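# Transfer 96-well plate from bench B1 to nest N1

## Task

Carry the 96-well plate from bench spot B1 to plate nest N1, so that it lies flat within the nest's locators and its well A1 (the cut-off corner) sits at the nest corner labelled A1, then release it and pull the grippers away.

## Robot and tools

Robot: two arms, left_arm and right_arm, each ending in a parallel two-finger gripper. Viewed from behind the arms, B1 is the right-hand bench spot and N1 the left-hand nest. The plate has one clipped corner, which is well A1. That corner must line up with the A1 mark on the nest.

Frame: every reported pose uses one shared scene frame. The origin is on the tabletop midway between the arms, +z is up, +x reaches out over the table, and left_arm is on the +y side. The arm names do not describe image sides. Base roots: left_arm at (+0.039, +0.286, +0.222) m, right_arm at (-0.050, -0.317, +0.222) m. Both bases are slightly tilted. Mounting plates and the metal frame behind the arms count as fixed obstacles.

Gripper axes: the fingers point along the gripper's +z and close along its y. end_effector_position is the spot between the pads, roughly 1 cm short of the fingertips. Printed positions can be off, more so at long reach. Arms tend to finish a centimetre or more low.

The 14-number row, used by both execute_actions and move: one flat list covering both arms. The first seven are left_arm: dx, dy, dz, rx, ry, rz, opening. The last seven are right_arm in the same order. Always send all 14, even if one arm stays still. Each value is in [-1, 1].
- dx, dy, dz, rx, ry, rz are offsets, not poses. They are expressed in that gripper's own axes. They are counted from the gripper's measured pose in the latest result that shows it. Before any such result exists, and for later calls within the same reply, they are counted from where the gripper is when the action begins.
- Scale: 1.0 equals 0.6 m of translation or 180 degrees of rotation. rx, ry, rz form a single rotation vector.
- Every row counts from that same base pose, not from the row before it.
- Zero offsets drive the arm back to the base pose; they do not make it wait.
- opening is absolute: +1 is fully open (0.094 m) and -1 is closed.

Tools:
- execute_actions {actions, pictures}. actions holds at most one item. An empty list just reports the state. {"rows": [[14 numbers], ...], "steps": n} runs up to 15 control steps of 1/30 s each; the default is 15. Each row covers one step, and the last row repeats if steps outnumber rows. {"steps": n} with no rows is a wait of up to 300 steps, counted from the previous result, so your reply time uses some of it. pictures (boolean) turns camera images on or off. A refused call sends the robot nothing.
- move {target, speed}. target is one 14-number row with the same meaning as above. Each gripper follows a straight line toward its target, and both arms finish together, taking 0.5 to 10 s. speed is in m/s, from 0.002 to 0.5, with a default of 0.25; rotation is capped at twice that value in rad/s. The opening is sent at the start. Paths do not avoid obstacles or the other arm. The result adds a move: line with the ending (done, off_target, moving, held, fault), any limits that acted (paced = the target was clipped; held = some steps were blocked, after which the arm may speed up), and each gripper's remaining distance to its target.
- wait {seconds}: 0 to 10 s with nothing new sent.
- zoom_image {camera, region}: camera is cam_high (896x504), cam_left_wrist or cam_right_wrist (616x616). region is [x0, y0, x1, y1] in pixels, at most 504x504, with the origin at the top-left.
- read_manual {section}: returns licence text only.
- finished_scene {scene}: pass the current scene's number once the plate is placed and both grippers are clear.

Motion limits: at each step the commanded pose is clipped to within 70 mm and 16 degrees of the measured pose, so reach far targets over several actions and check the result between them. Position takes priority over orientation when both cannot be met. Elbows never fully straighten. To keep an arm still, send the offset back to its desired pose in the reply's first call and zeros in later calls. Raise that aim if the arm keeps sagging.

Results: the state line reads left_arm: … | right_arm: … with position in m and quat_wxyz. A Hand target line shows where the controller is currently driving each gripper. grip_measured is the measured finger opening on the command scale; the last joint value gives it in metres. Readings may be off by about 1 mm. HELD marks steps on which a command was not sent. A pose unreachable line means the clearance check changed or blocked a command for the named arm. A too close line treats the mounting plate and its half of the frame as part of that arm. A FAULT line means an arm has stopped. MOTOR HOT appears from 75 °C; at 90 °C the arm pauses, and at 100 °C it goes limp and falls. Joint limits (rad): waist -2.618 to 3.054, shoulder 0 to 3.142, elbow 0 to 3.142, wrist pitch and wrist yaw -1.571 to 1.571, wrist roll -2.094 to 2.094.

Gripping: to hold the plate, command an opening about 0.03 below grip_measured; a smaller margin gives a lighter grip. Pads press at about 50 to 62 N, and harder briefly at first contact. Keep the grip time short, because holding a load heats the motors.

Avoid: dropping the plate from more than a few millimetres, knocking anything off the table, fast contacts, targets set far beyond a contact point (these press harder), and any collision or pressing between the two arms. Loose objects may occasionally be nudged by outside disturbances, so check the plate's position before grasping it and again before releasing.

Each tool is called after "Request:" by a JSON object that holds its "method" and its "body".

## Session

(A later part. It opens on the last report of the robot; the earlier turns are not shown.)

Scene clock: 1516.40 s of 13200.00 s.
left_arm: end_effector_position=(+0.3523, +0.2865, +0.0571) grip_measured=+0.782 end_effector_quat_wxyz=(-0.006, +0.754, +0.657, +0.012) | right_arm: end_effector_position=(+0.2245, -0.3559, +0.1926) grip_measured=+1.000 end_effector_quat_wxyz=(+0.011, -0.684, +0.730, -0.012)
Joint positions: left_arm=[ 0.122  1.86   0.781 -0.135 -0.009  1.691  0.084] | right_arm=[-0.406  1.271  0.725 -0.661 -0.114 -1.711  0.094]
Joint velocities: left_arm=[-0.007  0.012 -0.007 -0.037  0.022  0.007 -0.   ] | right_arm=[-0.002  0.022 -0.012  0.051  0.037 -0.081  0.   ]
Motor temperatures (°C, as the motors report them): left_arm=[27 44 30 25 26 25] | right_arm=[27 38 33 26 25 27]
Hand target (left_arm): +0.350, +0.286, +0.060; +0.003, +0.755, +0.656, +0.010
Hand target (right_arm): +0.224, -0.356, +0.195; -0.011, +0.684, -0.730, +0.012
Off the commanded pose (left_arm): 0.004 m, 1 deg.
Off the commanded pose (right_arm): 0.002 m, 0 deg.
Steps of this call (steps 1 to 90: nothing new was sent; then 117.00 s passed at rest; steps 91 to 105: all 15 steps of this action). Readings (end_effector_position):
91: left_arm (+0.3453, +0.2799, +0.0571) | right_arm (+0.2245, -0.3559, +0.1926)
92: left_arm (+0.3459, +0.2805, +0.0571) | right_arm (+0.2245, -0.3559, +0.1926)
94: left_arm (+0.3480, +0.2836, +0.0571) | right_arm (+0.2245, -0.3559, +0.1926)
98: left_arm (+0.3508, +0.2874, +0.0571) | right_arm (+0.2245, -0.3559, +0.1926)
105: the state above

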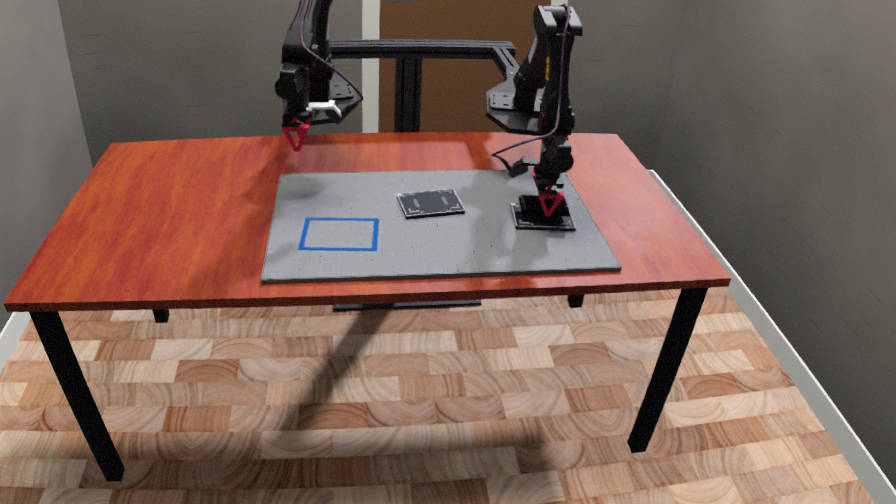

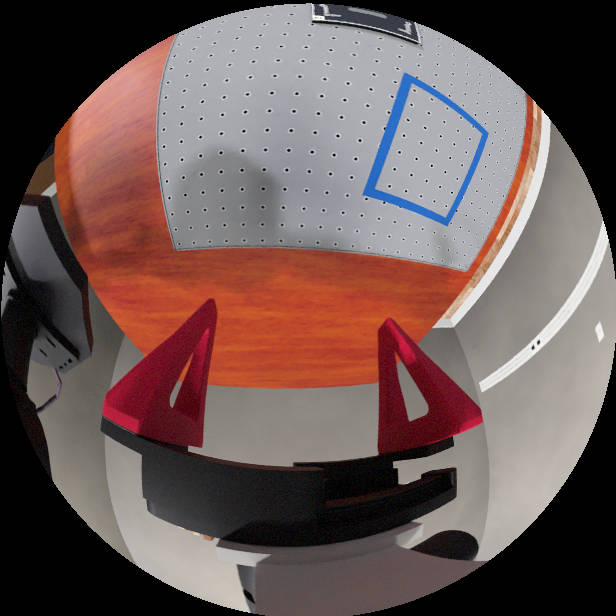

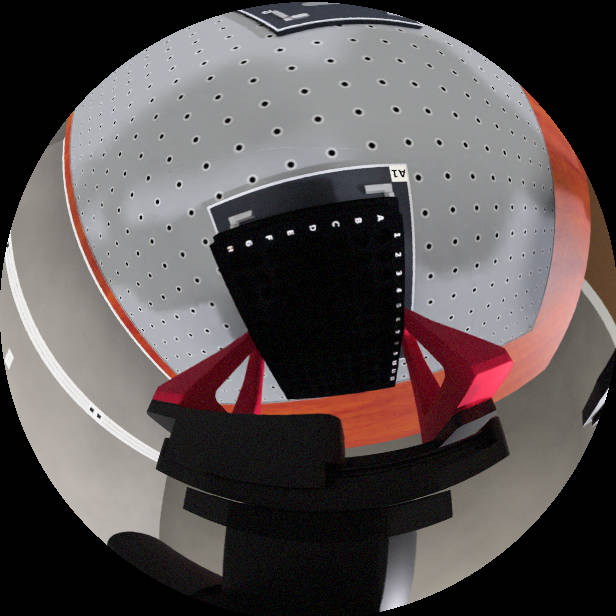

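Request:
{"method": "execute_actions", "body": {"actions": [{"rows": [[-0.001,-0.003,0.004,0,0,-0.002,0.74,0,0,-0.004,0,0,0,1],[-0.002,-0.005,0.009,0,0,-0.003,0.74,0,0,-0.004,0,0,0,1],[-0.002,-0.007,0.014,0,0,-0.003,0.74,0,0,-0.004,0,0,0,1],[-0.002,-0.007,0.017,0,0,-0.003,0.74,0,0,-0.004,0,0,0,1]], "steps": 15}]}}

Request:
{"method": "zoom_image", "body": {"camera": "cam_right_wrist", "region": [195, 150, 435, 270]}}

Scene clock: 1575.37 s of 13200.00 s.
left_arm: end_effector_position=(+0.3522, +0.2864, +0.0484) grip_measured=+0.782 end_effector_quat_wxyz=(-0.004, +0.752, +0.659, +0.013) | right_arm: end_effector_position=(+0.2245, -0.3559, +0.1926) grip_measured=+1.000 end_effector_quat_wxyz=(+0.011, -0.684, +0.730, -0.012)
Joint positions: left_arm=[ 0.122  1.894  0.781 -0.097 -0.008  1.688  0.084] | right_arm=[-0.406  1.271  0.725 -0.661 -0.114 -1.711  0.094]
Joint velocities: left_arm=[-0.002 -0.007  0.002  0.051 -0.022  0.007  0.001] | right_arm=[-0.017 -0.002 -0.002  0.007  0.022 -0.007  0.   ]
Motor temperatures (°C, as the motors report them): left_arm=[27 45 29 25 26 25] | right_arm=[27 38 33 26 25 27]
Hand target (left_arm): +0.348, +0.286, +0.047; -0.006, +0.751, +0.661, +0.012
Hand target (right_arm): +0.224, -0.356, +0.195; -0.011, +0.684, -0.730, +0.012
Off the commanded pose (left_arm): 0.004 m, 0 deg.
Off the commanded pose (right_arm): 0.002 m, 0 deg.
Steps of this call (steps 1 to 90: nothing new was sent; then 55.47 s passed at rest; steps 91 to 105: all 15 steps of this action). Readings (end_effector_position):
91: left_arm (+0.3527, +0.2863, +0.0571) | right_arm (+0.2245, -0.3559, +0.1926)
92: left_arm (+0.3529, +0.2863, +0.0567) | right_arm (+0.2245, -0.3559, +0.1926)
94: left_arm (+0.3535, +0.2863, +0.0543) | right_arm (+0.2245, -0.3559, +0.1926)
98: left_arm (+0.3508, +0.2864, +0.0489) | right_arm (+0.2245, -0.3559, +0.1926)
105: the state above

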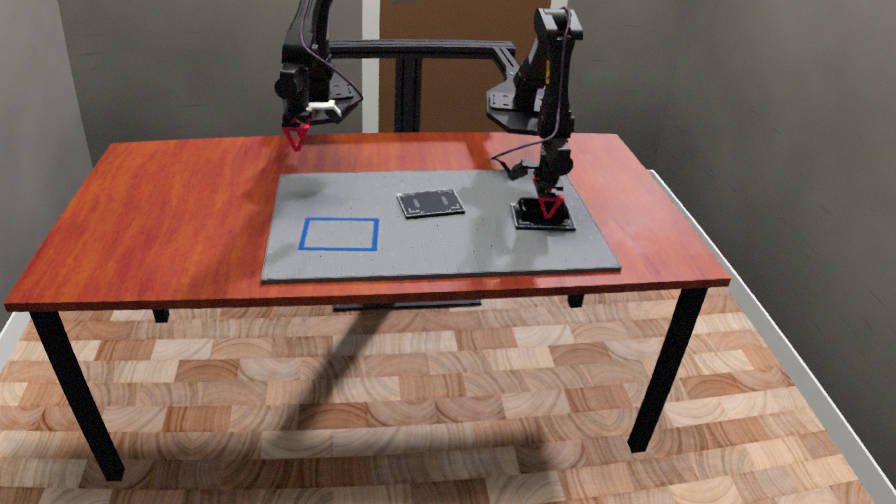

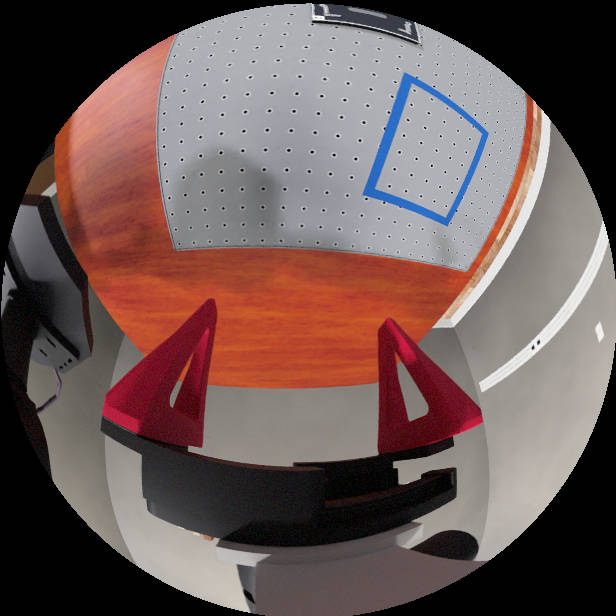

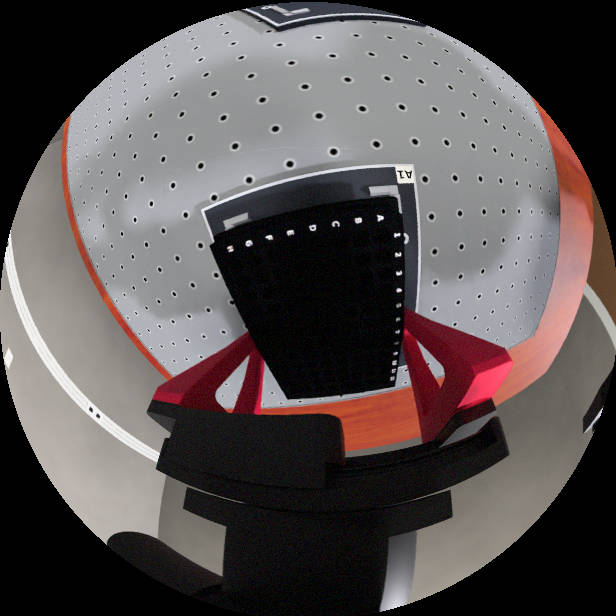

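Region (195, 150, 435, 270) of cam_right_wrist's 616x616 image, scaled by 2.100, with more detail than that image has.

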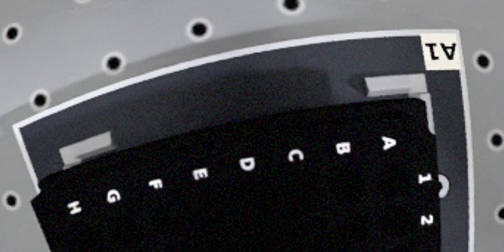

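Request:
{"method": "execute_actions", "body": {"actions": [{"rows": [[0,-0.003,-0.002,0.004,0,0,0.74,0,0,-0.004,0,0,0,1],[0,-0.005,-0.002,0.006,0,0,0.74,0,0,-0.004,0,0,0,1],[0,-0.007,-0.002,0.008,0,0,0.74,0,0,-0.004,0,0,0,1]], "steps": 15}]}}

Request:
{"method": "zoom_image", "body": {"camera": "cam_right_wrist", "region": [195, 150, 435, 270]}}

Scene clock: 1602.90 s of 13200.00 s.
left_arm: end_effector_position=(+0.3489, +0.2865, +0.0484) grip_measured=+0.782 end_effector_quat_wxyz=(-0.009, +0.752, +0.659, +0.008) | right_arm: end_effector_position=(+0.2245, -0.3559, +0.1926) grip_measured=+1.000 end_effector_quat_wxyz=(+0.011, -0.684, +0.730, -0.012)
Joint positions: left_arm=[ 0.122  1.894  0.781 -0.11  -0.009  1.687  0.084] | right_arm=[-0.406  1.271  0.725 -0.661 -0.114 -1.711  0.094]
Joint velocities: left_arm=[-0.007 -0.017  0.012  0.007  0.037  0.007 -0.002] | right_arm=[-0.012  0.007  0.002  0.007 -0.022 -0.037  0.   ]
Motor temperatures (°C, as the motors report them): left_arm=[27 43 29 25 26 25] | right_arm=[27 38 33 26 25 27]
Hand target (left_arm): +0.348, +0.287, +0.050; -0.014, +0.752, +0.659, +0.004
Hand target (right_arm): +0.224, -0.356, +0.195; -0.011, +0.684, -0.730, +0.012
Off the commanded pose (left_arm): 0.002 m, 1 deg.
Off the commanded pose (right_arm): 0.002 m, 0 deg.
Steps of this call (steps 1 to 90: nothing new was sent; then 24.03 s passed at rest; steps 91 to 105: all 15 steps of this action). Readings (end_effector_position):
91: left_arm (+0.3528, +0.2864, +0.0484) | right_arm (+0.2245, -0.3559, +0.1926)
92: left_arm (+0.3525, +0.2864, +0.0484) | right_arm (+0.2245, -0.3559, +0.1926)
94: left_arm (+0.3514, +0.2864, +0.0484) | right_arm (+0.2245, -0.3559, +0.1926)
98: left_arm (+0.3496, +0.2865, +0.0484) | right_arm (+0.2245, -0.3559, +0.1926)
105: the state above

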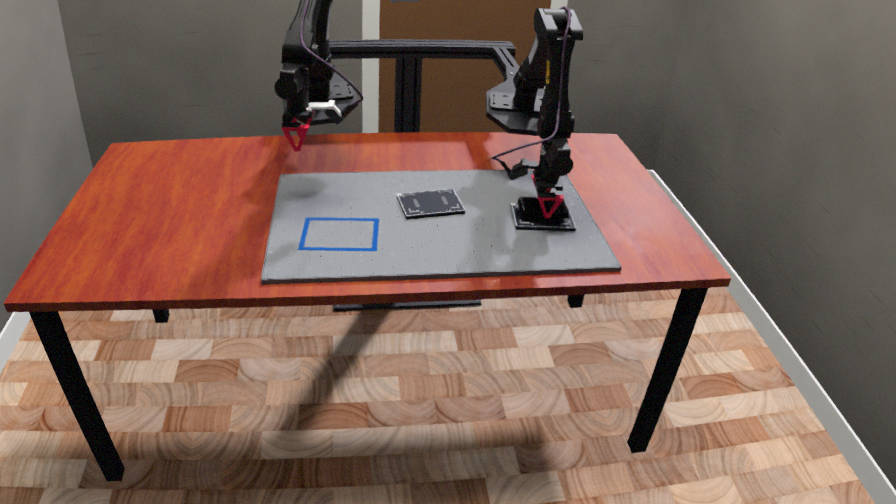

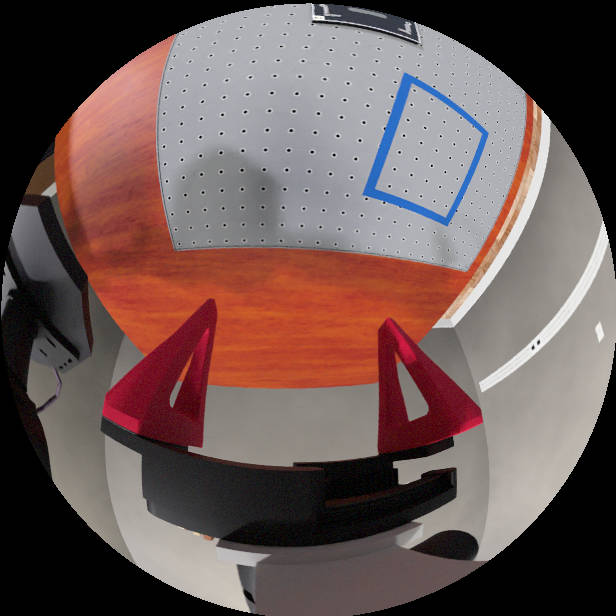

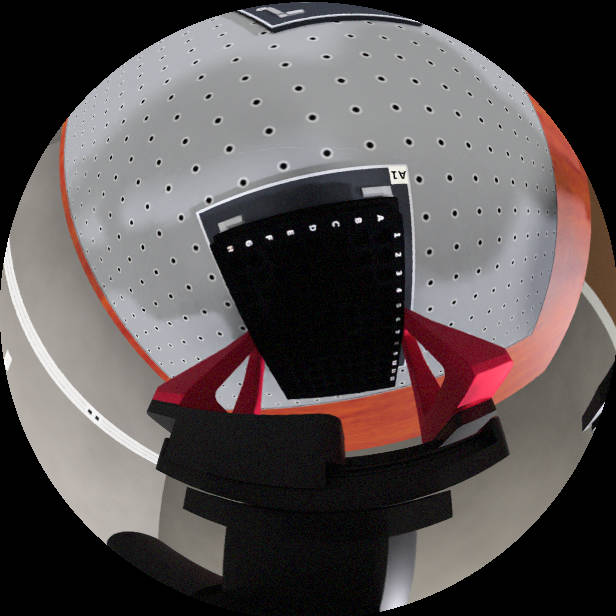

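Region (195, 150, 435, 270) of cam_right_wrist's 616x616 image, scaled by 2.100, with more detail than that image has.

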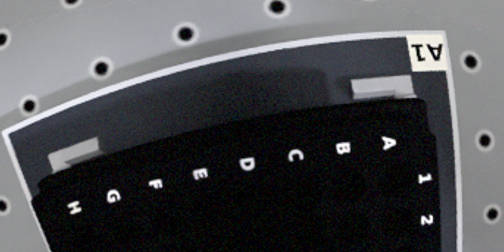

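Request:
{"method": "execute_actions", "body": {"actions": [{"rows": [[-0.001,0,0.002,0,-0.003,0,0.74,0,0,-0.004,0,0,0,1],[-0.002,0,0.005,0,-0.004,0,0.74,0,0,-0.004,0,0,0,1],[-0.002,0,0.008,0,-0.005,0,0.74,0,0,-0.004,0,0,0,1],[-0.002,0,0.010,0,-0.005,0,0.74,0,0,-0.004,0,0,0,1]], "steps": 15}]}}

Request:
{"method": "zoom_image", "body": {"camera": "cam_right_wrist", "region": [195, 150, 435, 270]}}

Request:
{"method": "zoom_image", "body": {"camera": "cam_high", "region": [500, 175, 590, 245]}}

Scene clock: 1631.93 s of 13200.00 s.
left_arm: end_effector_position=(+0.3447, +0.2867, +0.0427) grip_measured=+0.782 end_effector_quat_wxyz=(-0.014, +0.752, +0.659, +0.003) | right_arm: end_effector_position=(+0.2245, -0.3559, +0.1926) grip_measured=+1.000 end_effector_quat_wxyz=(+0.011, -0.684, +0.730, -0.012)
Joint positions: left_arm=[ 0.122  1.917  0.781 -0.101 -0.009  1.687  0.084] | right_arm=[-0.406  1.271  0.725 -0.661 -0.114 -1.711  0.094]
Joint velocities: left_arm=[-0.002 -0.007  0.002  0.007 -0.007  0.022 -0.001] | right_arm=[-0.002 -0.007  0.002  0.022  0.022  0.022  0.   ]
Motor temperatures (°C, as the motors report them): left_arm=[26 43 29 25 26 25] | right_arm=[27 37 33 26 25 27]
Hand target (left_arm): +0.349, +0.286, +0.042; -0.004, +0.752, +0.659, +0.002
Hand target (right_arm): +0.224, -0.356, +0.195; -0.011, +0.684, -0.730, +0.012
Off the commanded pose (left_arm): 0.004 m, 1 deg.
Off the commanded pose (right_arm): 0.002 m, 0 deg.
Steps of this call (steps 1 to 90: nothing new was sent; then 25.53 s passed at rest; steps 91 to 105: all 15 steps of this action). Readings (end_effector_position):
91: left_arm (+0.3487, +0.2865, +0.0484) | right_arm (+0.2245, -0.3559, +0.1926)
92: left_arm (+0.3487, +0.2865, +0.0484) | right_arm (+0.2245, -0.3559, +0.1926)
94: left_arm (+0.3485, +0.2866, +0.0471) | right_arm (+0.2245, -0.3559, +0.1926)
98: left_arm (+0.3448, +0.2867, +0.0431) | right_arm (+0.2245, -0.3559, +0.1926)
105: the state above

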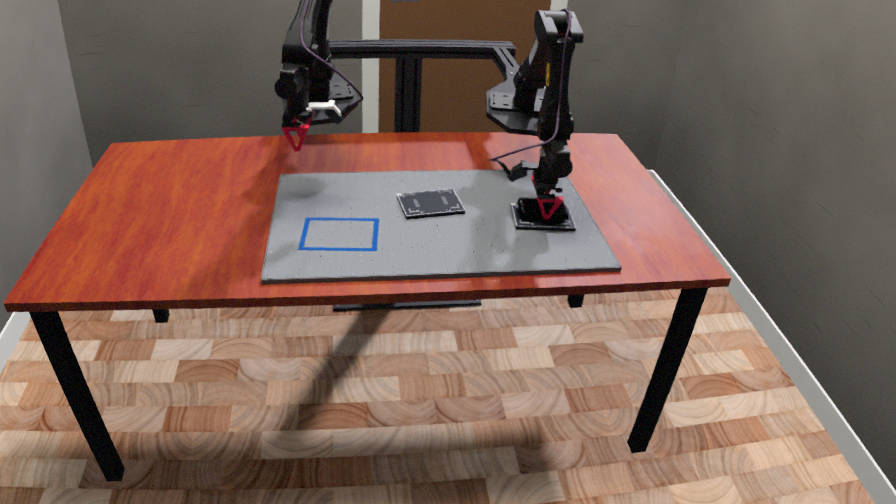

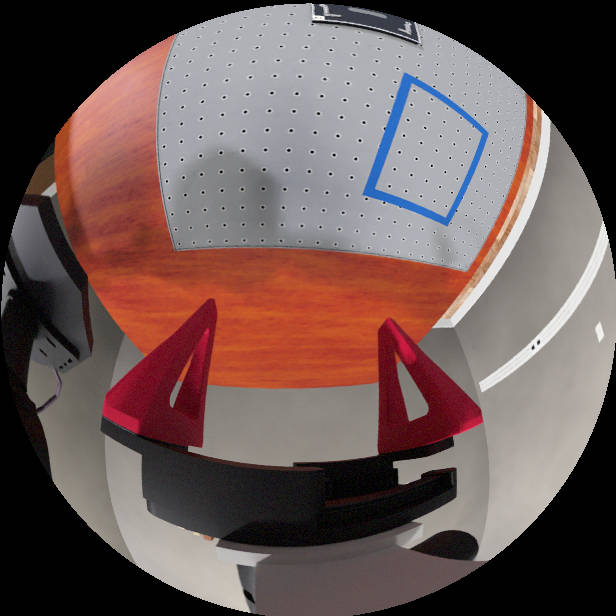

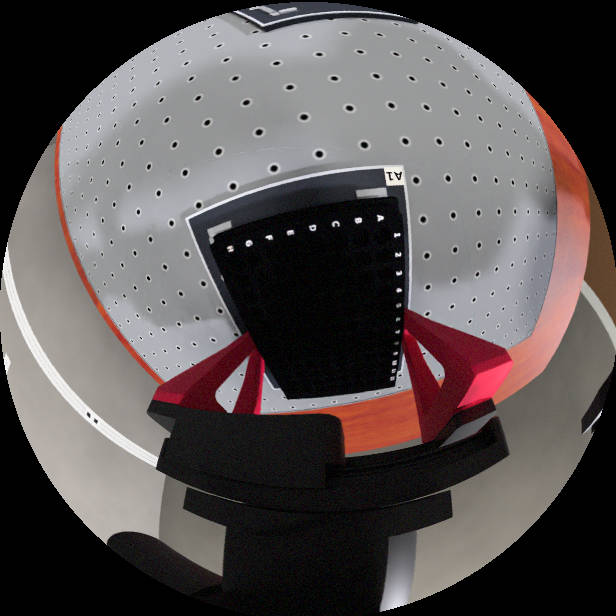

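Region (195, 150, 435, 270) of cam_right_wrist's 616x616 image, scaled by 2.100, with more detail than that image has.

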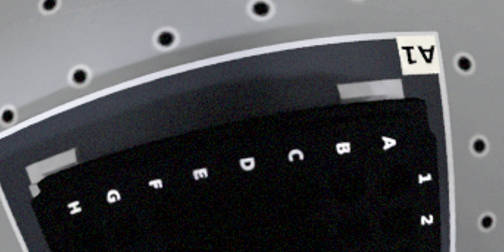

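Region (500, 175, 590, 245) of cam_high's 896x504 image, scaled by 5.600, with more detail than that image has.

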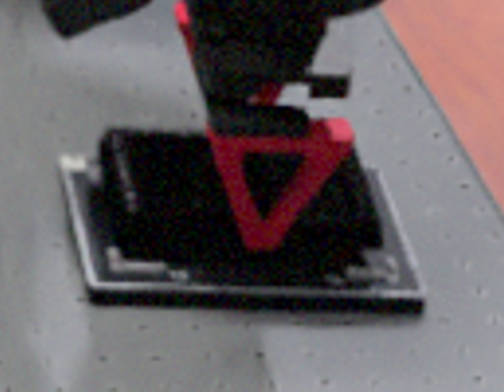

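Request:
{"method": "execute_actions", "body": {"actions": [{"rows": [[-0.001,0.004,-0.001,-0.005,-0.005,0,0.74,0,0,-0.004,0,0,0,1],[-0.002,0.006,-0.001,-0.007,-0.006,0,0.74,0,0,-0.004,0,0,0,1],[-0.002,0.007,-0.001,-0.008,-0.007,0,0.74,0,0,-0.004,0,0,0,1]], "steps": 15}]}}

Request:
{"method": "zoom_image", "body": {"camera": "cam_right_wrist", "region": [185, 150, 425, 270]}}

Scene clock: 1652.50 s of 13200.00 s.
left_arm: end_effector_position=(+0.3485, +0.2850, +0.0426) grip_measured=+0.782 end_effector_quat_wxyz=(-0.005, +0.753, +0.658, +0.005) | right_arm: end_effector_position=(+0.2245, -0.3559, +0.1926) grip_measured=+1.000 end_effector_quat_wxyz=(+0.011, -0.684, +0.730, -0.012)
Joint positions: left_arm=[ 0.122  1.917  0.781 -0.086  0.     1.689  0.084] | right_arm=[-0.406  1.271  0.725 -0.661 -0.114 -1.711  0.094]
Joint velocities: left_arm=[-0.002 -0.002 -0.007 -0.022 -0.007  0.022 -0.   ] | right_arm=[ 0.022 -0.002  0.007 -0.022 -0.022  0.022  0.   ]
Motor temperatures (°C, as the motors report them): left_arm=[26 42 29 25 26 25] | right_arm=[27 37 33 26 25 27]
Hand target (left_arm): +0.349, +0.285, +0.043; +0.003, +0.752, +0.659, +0.003
Hand target (right_arm): +0.224, -0.356, +0.195; -0.011, +0.684, -0.730, +0.012
Off the commanded pose (left_arm): 0.001 m, 1 deg.
Off the commanded pose (right_arm): 0.002 m, 0 deg.
Steps of this call (steps 1 to 90: nothing new was sent; then 17.07 s passed at rest; steps 91 to 105: all 15 steps of this action). Readings (end_effector_position):
91: left_arm (+0.3451, +0.2866, +0.0427) | right_arm (+0.2245, -0.3559, +0.1926)
92: left_arm (+0.3454, +0.2865, +0.0427) | right_arm (+0.2245, -0.3559, +0.1926)
94: left_arm (+0.3465, +0.2859, +0.0426) | right_arm (+0.2245, -0.3559, +0.1926)
98: left_arm (+0.3478, +0.2853, +0.0426) | right_arm (+0.2245, -0.3559, +0.1926)
105: the state above

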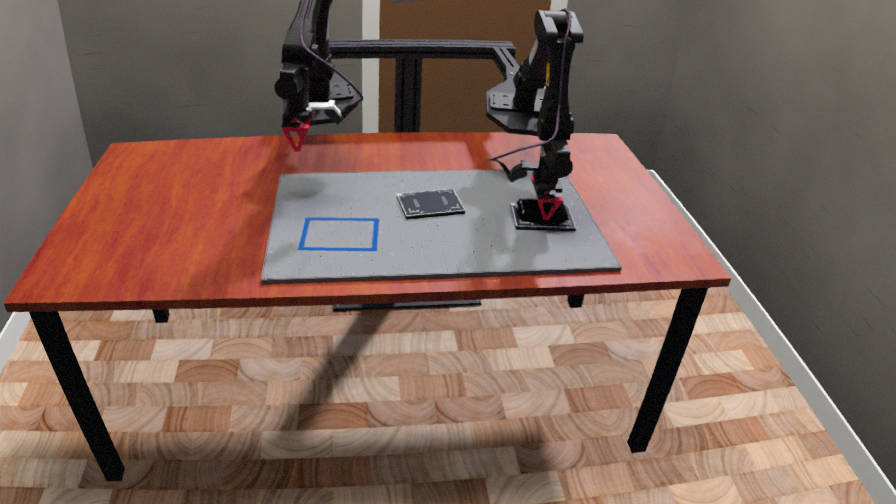

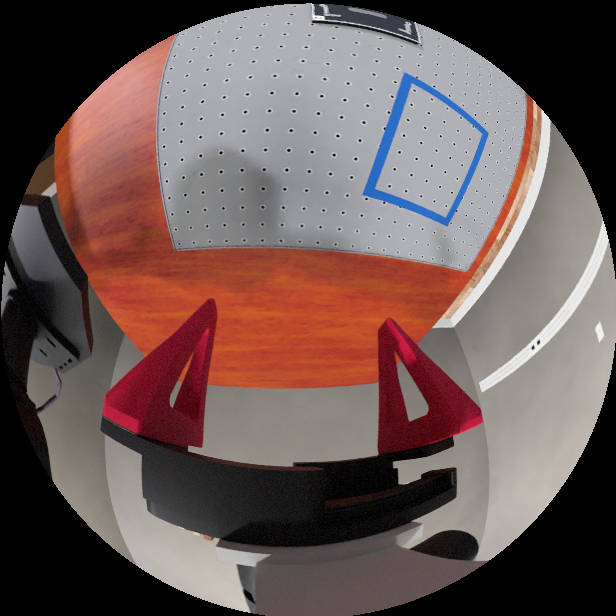

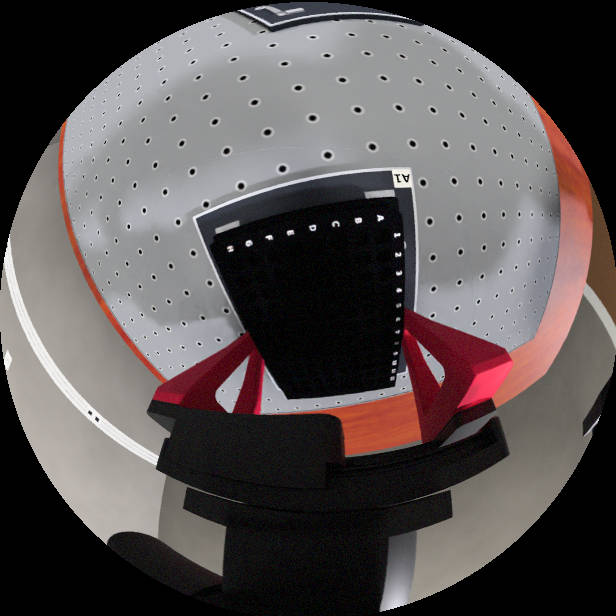

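Region (185, 150, 425, 270) of cam_right_wrist's 616x616 image, scaled by 2.100, with more detail than that image has.

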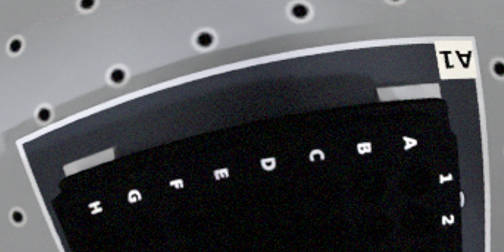

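Request:
{"method": "zoom_image", "body": {"camera": "cam_right_wrist", "region": [190, 200, 270, 260]}}

Request:
{"method": "zoom_image", "body": {"camera": "cam_right_wrist", "region": [350, 165, 430, 260]}}

Request:
{"method": "zoom_image", "body": {"camera": "cam_high", "region": [500, 180, 590, 245]}}

Region (190, 200, 270, 260) of cam_right_wrist's 616x616 image, scaled by 6.300, with more detail than that image has; it fills the top 378 rows of this view, and the rest is white.

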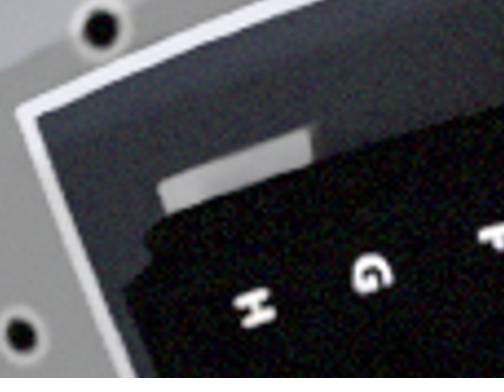

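Region (350, 165, 430, 260) of cam_right_wrist's 616x616 image, scaled by 5.305, with more detail than that image has; it fills the left 424 columns of this view, and the rest is white.

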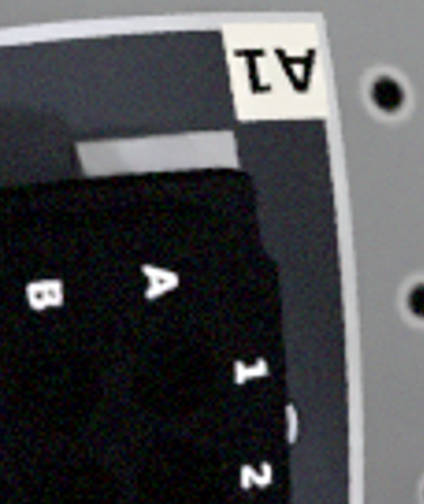

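Region (500, 180, 590, 245) of cam_high's 896x504 image, scaled by 5.600, with more detail than that image has.

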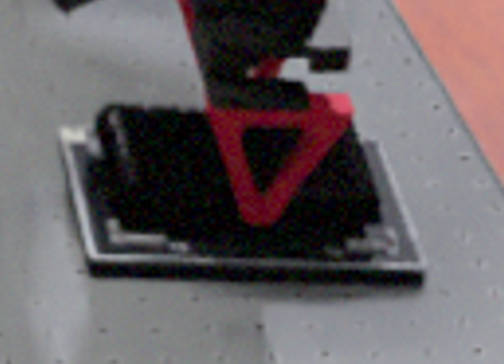

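Request:
{"method": "execute_actions", "body": {"actions": [{"rows": [[0.001,0,0,0,0,0,0.74,0,0,-0.004,0,0,0,1],[0.0015,0,0,0,0,0,0.74,0,0,-0.004,0,0,0,1],[0.002,0,0,0,0,0,0.74,0,0,-0.004,0,0,0,1],[0.0025,0,0,0,0,0,0.74,0,0,-0.004,0,0,0,1],[0.003,0,0,0,0,0,0.74,0,0,-0.004,0,0,0,1],[0.003,0,0,0,0,0,0.74,0,0,-0.004,0,0,0,1],[0.0035,0,0,0,0,0,0.74,0,0,-0.004,0,0,0,1],[0.004,0,0,0,0,0,0.74,0,0,-0.004,0,0,0,1]], "steps": 15}], "pictures": false}}

Scene clock: 1728.77 s of 13200.00 s.
left_arm: end_effector_position=(+0.3487, +0.2849, +0.0426) grip_measured=+0.782 end_effector_quat_wxyz=(-0.005, +0.753, +0.658, +0.005) | right_arm: end_effector_position=(+0.2245, -0.3559, +0.1926) grip_measured=+1.000 end_effector_quat_wxyz=(+0.011, -0.684, +0.730, -0.012)
Joint positions: left_arm=[ 0.122  1.917  0.781 -0.085  0.001  1.689  0.084] | right_arm=[-0.406  1.271  0.725 -0.661 -0.114 -1.711  0.094]
Joint velocities: left_arm=[-0.002 -0.017  0.007  0.037 -0.007 -0.081 -0.   ] | right_arm=[-0.007 -0.007  0.002 -0.022 -0.037  0.022  0.   ]
Motor temperatures (°C, as the motors report them): left_arm=[26 42 29 25 26 25] | right_arm=[27 37 34 26 25 27]
Hand target (left_arm): +0.349, +0.287, +0.043; -0.005, +0.753, +0.658, +0.005
Hand target (right_arm): +0.224, -0.356, +0.195; -0.011, +0.684, -0.730, +0.012
Off the commanded pose (left_arm): 0.002 m, 0 deg.
Off the commanded pose (right_arm): 0.002 m, 0 deg.
Steps of this call (steps 1 to 90: nothing new was sent; then 72.77 s passed at rest; steps 91 to 105: all 15 steps of this action). Readings (end_effector_position):
91: left_arm (+0.3487, +0.2849, +0.0426) | right_arm (+0.2245, -0.3559, +0.1926)
92: left_arm (+0.3487, +0.2849, +0.0426) | right_arm (+0.2245, -0.3559, +0.1926)
94: left_arm (+0.3487, +0.2849, +0.0426) | right_arm (+0.2245, -0.3559, +0.1926)
98: left_arm (+0.3487, +0.2849, +0.0426) | right_arm (+0.2245, -0.3559, +0.1926)
105: the state above

Request:
{"method": "execute_actions", "body": {"actions": [{"rows": [[0.004,0,0,0,0,0,0.74,0,0,-0.004,0,0,0,1],[0.0045,0,0,0,0,0,0.74,0,0,-0.004,0,0,0,1],[0.005,0,0,0,0,0,0.74,0,0,-0.004,0,0,0,1],[0.005,0,0,0,0,0,0.74,0,0,-0.004,0,0,0,1],[0.0055,0,0,0,0,0,0.74,0,0,-0.004,0,0,0,1],[0.0055,0,0,0,0,0,0.74,0,0,-0.004,0,0,0,1],[0.006,0,0,0,0,0,0.74,0,0,-0.004,0,0,0,1],[0.006,0,0,0,0,0,0.74,0,0,-0.004,0,0,0,1],[0.0065,0,0,0,0,0,0.74,0,0,-0.004,0,0,0,1]], "steps": 15}], "pictures": false}}

Scene clock: 1748.27 s of 13200.00 s.
left_arm: end_effector_position=(+0.3487, +0.2864, +0.0426) grip_measured=+0.782 end_effector_quat_wxyz=(-0.005, +0.753, +0.658, +0.006) | right_arm: end_effector_position=(+0.2245, -0.3559, +0.1926) grip_measured=+1.000 end_effector_quat_wxyz=(+0.011, -0.684, +0.730, -0.012)
Joint positions: left_arm=[ 0.126  1.917  0.781 -0.085  0.001  1.694  0.084] | right_arm=[-0.406  1.271  0.725 -0.661 -0.114 -1.711  0.094]
Joint velocities: left_arm=[-0.007 -0.007 -0.002 -0.007 -0.037  0.007  0.001] | right_arm=[-0.012 -0.007  0.012  0.037  0.037 -0.007  0.   ]
Motor temperatures (°C, as the motors report them): left_arm=[26 42 29 25 26 25] | right_arm=[27 37 34 26 25 27]
Hand target (left_arm): +0.349, +0.289, +0.043; -0.005, +0.753, +0.658, +0.005
Hand target (right_arm): +0.224, -0.356, +0.195; -0.011, +0.684, -0.730, +0.012
Off the commanded pose (left_arm): 0.002 m, 0 deg.
Off the commanded pose (right_arm): 0.002 m, 0 deg.
Steps of this call (steps 1 to 90: nothing new was sent; then 16.00 s passed at rest; steps 91 to 105: all 15 steps of this action). Readings (end_effector_position):
91: left_arm (+0.3487, +0.2849, +0.0426) | right_arm (+0.2245, -0.3559, +0.1926)
92: left_arm (+0.3487, +0.2849, +0.0426) | right_arm (+0.2245, -0.3559, +0.1926)
94: left_arm (+0.3487, +0.2849, +0.0426) | right_arm (+0.2245, -0.3559, +0.1926)
98: left_arm (+0.3487, +0.2849, +0.0426) | right_arm (+0.2245, -0.3559, +0.1926)
105: the state above

Request:
{"method": "execute_actions", "body": {"actions": [{"rows": [[0,0.002,0,-0.002,0,0,0.74,0,0,-0.004,0,0,0,1],[0,0.004,0.001,-0.0035,0,0,0.74,0,0,-0.004,0,0,0,1],[0,0.0045,0.002,-0.0035,0,0,0.74,0,0,-0.004,0,0,0,1],[0,0.0045,0.003,-0.0035,0,0,0.74,0,0,-0.004,0,0,0,1],[0,0.0045,0.004,-0.0035,0,0,0.74,0,0,-0.004,0,0,0,1],[0,0.0045,0.005,-0.0035,0,0,0.74,0,0,-0.004,0,0,0,1],[0,0.0045,0.006,-0.0035,0,0,0.74,0,0,-0.004,0,0,0,1],[0,0.0045,0.007,-0.0035,0,0,0.74,0,0,-0.004,0,0,0,1],[0,0.0045,0.008,-0.0035,0,0,0.74,0,0,-0.004,0,0,0,1]], "steps": 15}]}}

Request:
{"method": "zoom_image", "body": {"camera": "cam_right_wrist", "region": [185, 150, 435, 270]}}

Scene clock: 1781.50 s of 13200.00 s.
left_arm: end_effector_position=(+0.3479, +0.2865, +0.0385) grip_measured=+0.782 end_effector_quat_wxyz=(-0.006, +0.753, +0.658, +0.006) | right_arm: end_effector_position=(+0.2245, -0.3559, +0.1926) grip_measured=+1.000 end_effector_quat_wxyz=(+0.011, -0.684, +0.730, -0.012)
Joint positions: left_arm=[ 0.126  1.934  0.781 -0.07   0.001  1.695  0.084] | right_arm=[-0.406  1.271  0.725 -0.661 -0.114 -1.711  0.094]
Joint velocities: left_arm=[-0.012  0.002 -0.007  0.066 -0.007 -0.007 -0.001] | right_arm=[ 0.002 -0.002  0.012  0.022 -0.022  0.022  0.   ]
Motor temperatures (°C, as the motors report them): left_arm=[26 41 29 25 26 25] | right_arm=[27 36 34 26 25 27]
Hand target (left_arm): +0.351, +0.286, +0.038; -0.001, +0.753, +0.658, +0.010
Hand target (right_arm): +0.224, -0.356, +0.195; -0.011, +0.684, -0.730, +0.012
Off the commanded pose (left_arm): 0.004 m, 1 deg.
Off the commanded pose (right_arm): 0.002 m, 0 deg.
Steps of this call (steps 1 to 90: nothing new was sent; then 29.73 s passed at rest; steps 91 to 105: all 15 steps of this action). Readings (end_effector_position):
91: left_arm (+0.3487, +0.2864, +0.0426) | right_arm (+0.2245, -0.3559, +0.1926)
92: left_arm (+0.3488, +0.2864, +0.0426) | right_arm (+0.2245, -0.3559, +0.1926)
94: left_arm (+0.3493, +0.2864, +0.0426) | right_arm (+0.2245, -0.3559, +0.1926)
98: left_arm (+0.3504, +0.2864, +0.0419) | right_arm (+0.2245, -0.3559, +0.1926)
105: the state above

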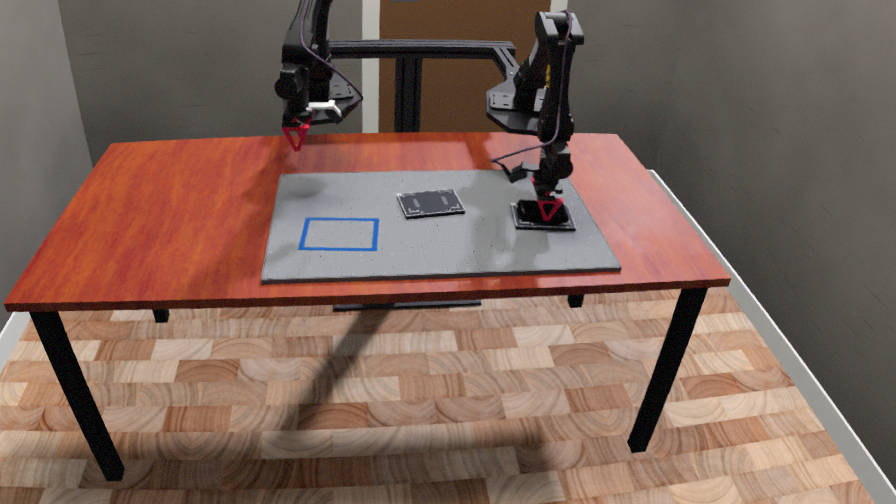

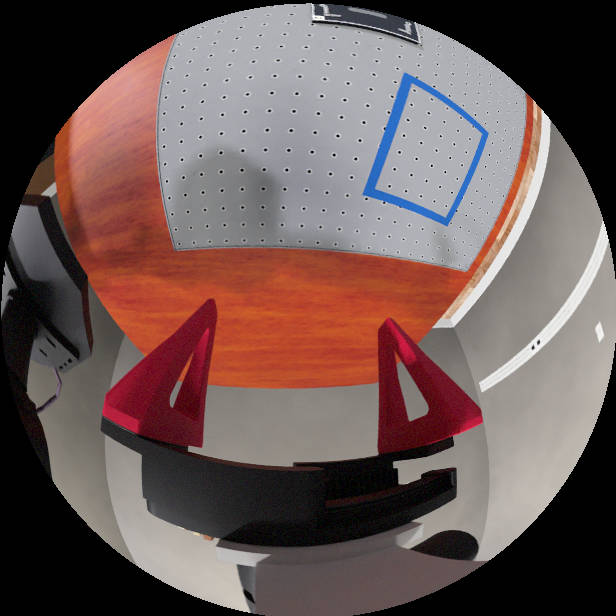

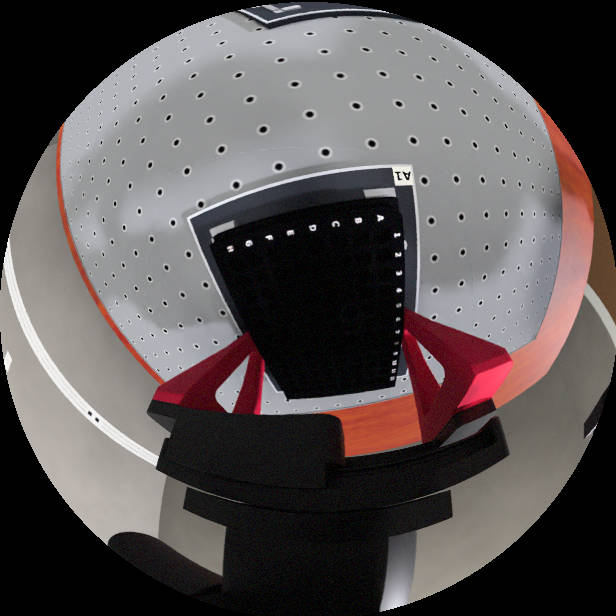

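Region (185, 150, 435, 270) of cam_right_wrist's 616x616 image, scaled by 2.016, with more detail than that image has; it fills the top 242 rows of this view, and the rest is white.

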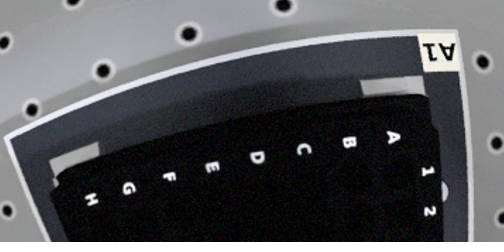

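Request:
{"method": "zoom_image", "body": {"camera": "cam_right_wrist", "region": [185, 200, 265, 260]}}

Request:
{"method": "zoom_image", "body": {"camera": "cam_right_wrist", "region": [350, 165, 430, 260]}}

Region (185, 200, 265, 260) of cam_right_wrist's 616x616 image, scaled by 6.300, with more detail than that image has; it fills the top 378 rows of this view, and the rest is white.

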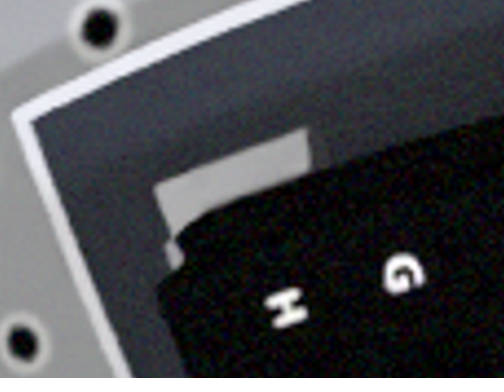

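Region (350, 165, 430, 260) of cam_right_wrist's 616x616 image, scaled by 5.305, with more detail than that image has; it fills the left 424 columns of this view, and the rest is white.

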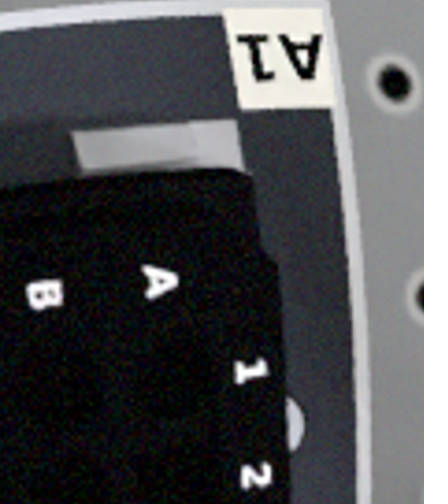

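Request:
{"method": "execute_actions", "body": {"actions": [{"rows": [[0,0.004,0,-0.003,0,0,0.74,0,0,-0.004,0,0,0,1],[0,0.0045,0,-0.0035,0,0,0.74,0,0,-0.004,0,0,0,1],[0,0.005,0,-0.004,0,0,0.74,0,0,-0.004,0,0,0,1],[0,0.0055,0,-0.0043,0,0,0.74,0,0,-0.004,0,0,0,1],[0,0.006,0,-0.0046,0,0,0.74,0,0,-0.004,0,0,0,1],[0,0.006,0,-0.0046,0,0,0.74,0,0,-0.004,0,0,0,1],[0,0.0065,0,-0.005,0,0,0.74,0,0,-0.004,0,0,0,1]], "steps": 15}], "pictures": false}}

Scene clock: 1819.67 s of 13200.00 s.
left_arm: end_effector_position=(+0.3494, +0.2865, +0.0385) grip_measured=+0.782 end_effector_quat_wxyz=(-0.004, +0.753, +0.658, +0.008) | right_arm: end_effector_position=(+0.2245, -0.3559, +0.1926) grip_measured=+1.000 end_effector_quat_wxyz=(+0.011, -0.684, +0.730, -0.012)
Joint positions: left_arm=[ 0.126  1.934  0.781 -0.063  0.001  1.695  0.084] | right_arm=[-0.406  1.271  0.725 -0.661 -0.114 -1.711  0.094]
Joint velocities: left_arm=[-0.017  0.002 -0.007  0.037  0.007 -0.007 -0.001] | right_arm=[-0.002  0.002 -0.012 -0.037 -0.022 -0.139  0.   ]
Motor temperatures (°C, as the motors report them): left_arm=[26 41 29 25 26 25] | right_arm=[27 36 34 26 25 27]
Hand target (left_arm): +0.352, +0.286, +0.039; +0.000, +0.753, +0.658, +0.011
Hand target (right_arm): +0.224, -0.356, +0.195; -0.011, +0.684, -0.730, +0.012
Off the commanded pose (left_arm): 0.002 m, 1 deg.
Off the commanded pose (right_arm): 0.002 m, 0 deg.
Steps of this call (steps 1 to 90: nothing new was sent; then 34.67 s passed at rest; steps 91 to 105: all 15 steps of this action). Readings (end_effector_position):
91: left_arm (+0.3486, +0.2865, +0.0385) | right_arm (+0.2245, -0.3559, +0.1926)
92: left_arm (+0.3486, +0.2865, +0.0385) | right_arm (+0.2245, -0.3559, +0.1926)
94: left_arm (+0.3487, +0.2865, +0.0385) | right_arm (+0.2245, -0.3559, +0.1926)
98: left_arm (+0.3491, +0.2865, +0.0385) | right_arm (+0.2245, -0.3559, +0.1926)
105: the state above

Request:
{"method": "execute_actions", "body": {"actions": [{"rows": [[0,0.004,0.001,-0.0032,0,0,0.74,0,0,-0.004,0,0,0,1],[0,0.0045,0.002,-0.0035,0,0,0.74,0,0,-0.004,0,0,0,1],[0,0.0045,0.003,-0.0035,0,0,0.74,0,0,-0.004,0,0,0,1],[0,0.0045,0.004,-0.0035,0,0,0.74,0,0,-0.004,0,0,0,1],[0,0.0045,0.0045,-0.0035,0,0,0.74,0,0,-0.004,0,0,0,1],[0,0.0045,0.005,-0.0035,0,0,0.74,0,0,-0.004,0,0,0,1],[0,0.0045,0.0055,-0.0035,0,0,0.74,0,0,-0.004,0,0,0,1],[0,0.0045,0.006,-0.0035,0,0,0.74,0,0,-0.004,0,0,0,1],[0,0.0045,0.0065,-0.0035,0,0,0.74,0,0,-0.004,0,0,0,1],[0,0.0045,0.007,-0.0035,0,0,0.74,0,0,-0.004,0,0,0,1],[0,0.0045,0.0075,-0.0035,0,0,0.74,0,0,-0.004,0,0,0,1],[0,0.0045,0.008,-0.0035,0,0,0.74,0,0,-0.004,0,0,0,1]], "steps": 15}]}}

Scene clock: 1841.20 s of 13200.00 s.
left_arm: end_effector_position=(+0.3489, +0.2865, +0.0347) grip_measured=+0.782 end_effector_quat_wxyz=(-0.003, +0.753, +0.658, +0.008) | right_arm: end_effector_position=(+0.2245, -0.3559, +0.1926) grip_measured=+1.000 end_effector_quat_wxyz=(+0.011, -0.684, +0.730, -0.012)
Joint positions: left_arm=[ 0.126  1.949  0.781 -0.047  0.001  1.695  0.084] | right_arm=[-0.406  1.271  0.725 -0.661 -0.114 -1.711  0.094]
Joint velocities: left_arm=[ 0.002  0.007  0.007 -0.051 -0.007  0.022  0.   ] | right_arm=[-0.017 -0.007 -0.007  0.022 -0.022 -0.037  0.   ]
Motor temperatures (°C, as the motors report them): left_arm=[26 41 29 25 26 25] | right_arm=[27 36 34 26 25 27]
Hand target (left_arm): +0.352, +0.286, +0.034; +0.001, +0.753, +0.658, +0.012
Hand target (right_arm): +0.224, -0.356, +0.195; -0.011, +0.684, -0.730, +0.012
Off the commanded pose (left_arm): 0.003 m, 1 deg.
Off the commanded pose (right_arm): 0.002 m, 0 deg.
Steps of this call (steps 1 to 90: nothing new was sent; then 18.03 s passed at rest; steps 91 to 105: all 15 steps of this action). Readings (end_effector_position):
91: left_arm (+0.3496, +0.2865, +0.0385) | right_arm (+0.2245, -0.3559, +0.1926)
92: left_arm (+0.3498, +0.2865, +0.0385) | right_arm (+0.2245, -0.3559, +0.1926)
94: left_arm (+0.3503, +0.2865, +0.0386) | right_arm (+0.2245, -0.3559, +0.1926)
98: left_arm (+0.3512, +0.2865, +0.0378) | right_arm (+0.2245, -0.3559, +0.1926)
105: the state above

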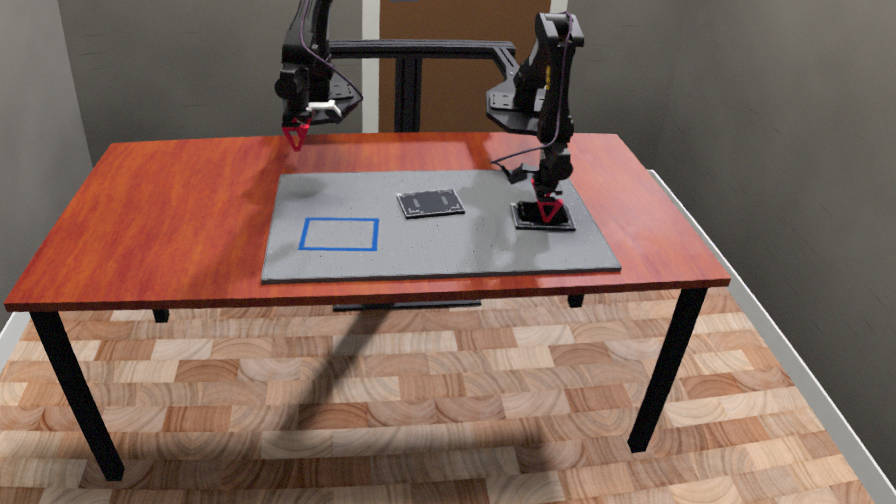

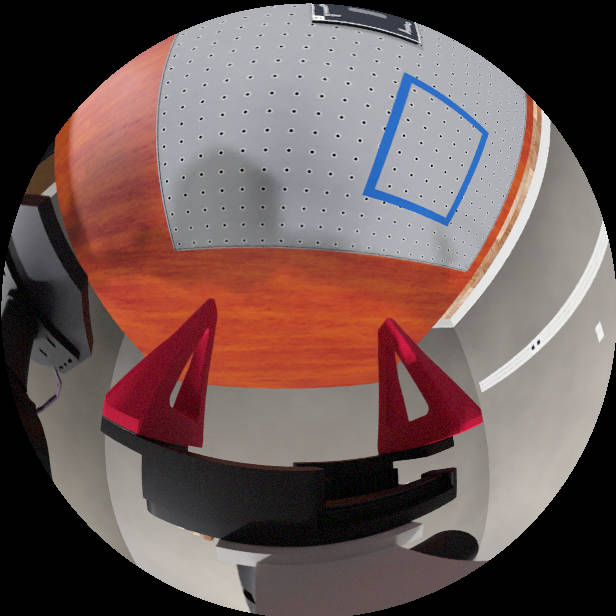

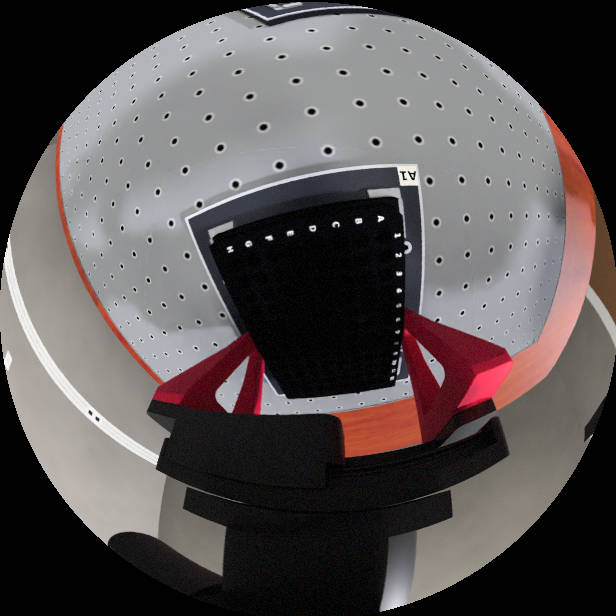

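Request:
{"method": "zoom_image", "body": {"camera": "cam_right_wrist", "region": [180, 150, 440, 280]}}

Request:
{"method": "zoom_image", "body": {"camera": "cam_high", "region": [500, 185, 590, 245]}}

Region (180, 150, 440, 280) of cam_right_wrist's 616x616 image, scaled by 1.938, with more detail than that image has.

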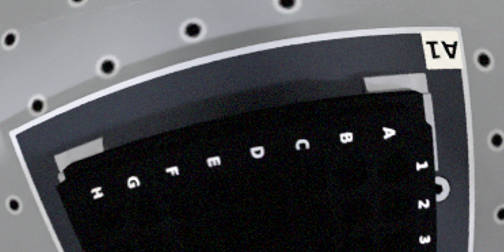

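Region (500, 185, 590, 245) of cam_high's 896x504 image, scaled by 5.600, with more detail than that image has.

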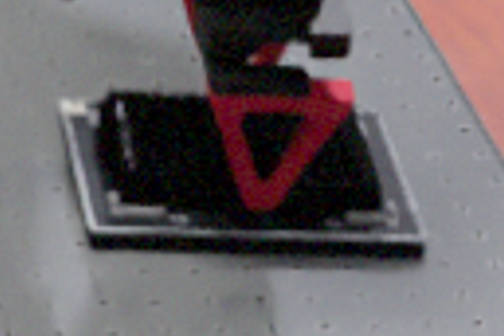

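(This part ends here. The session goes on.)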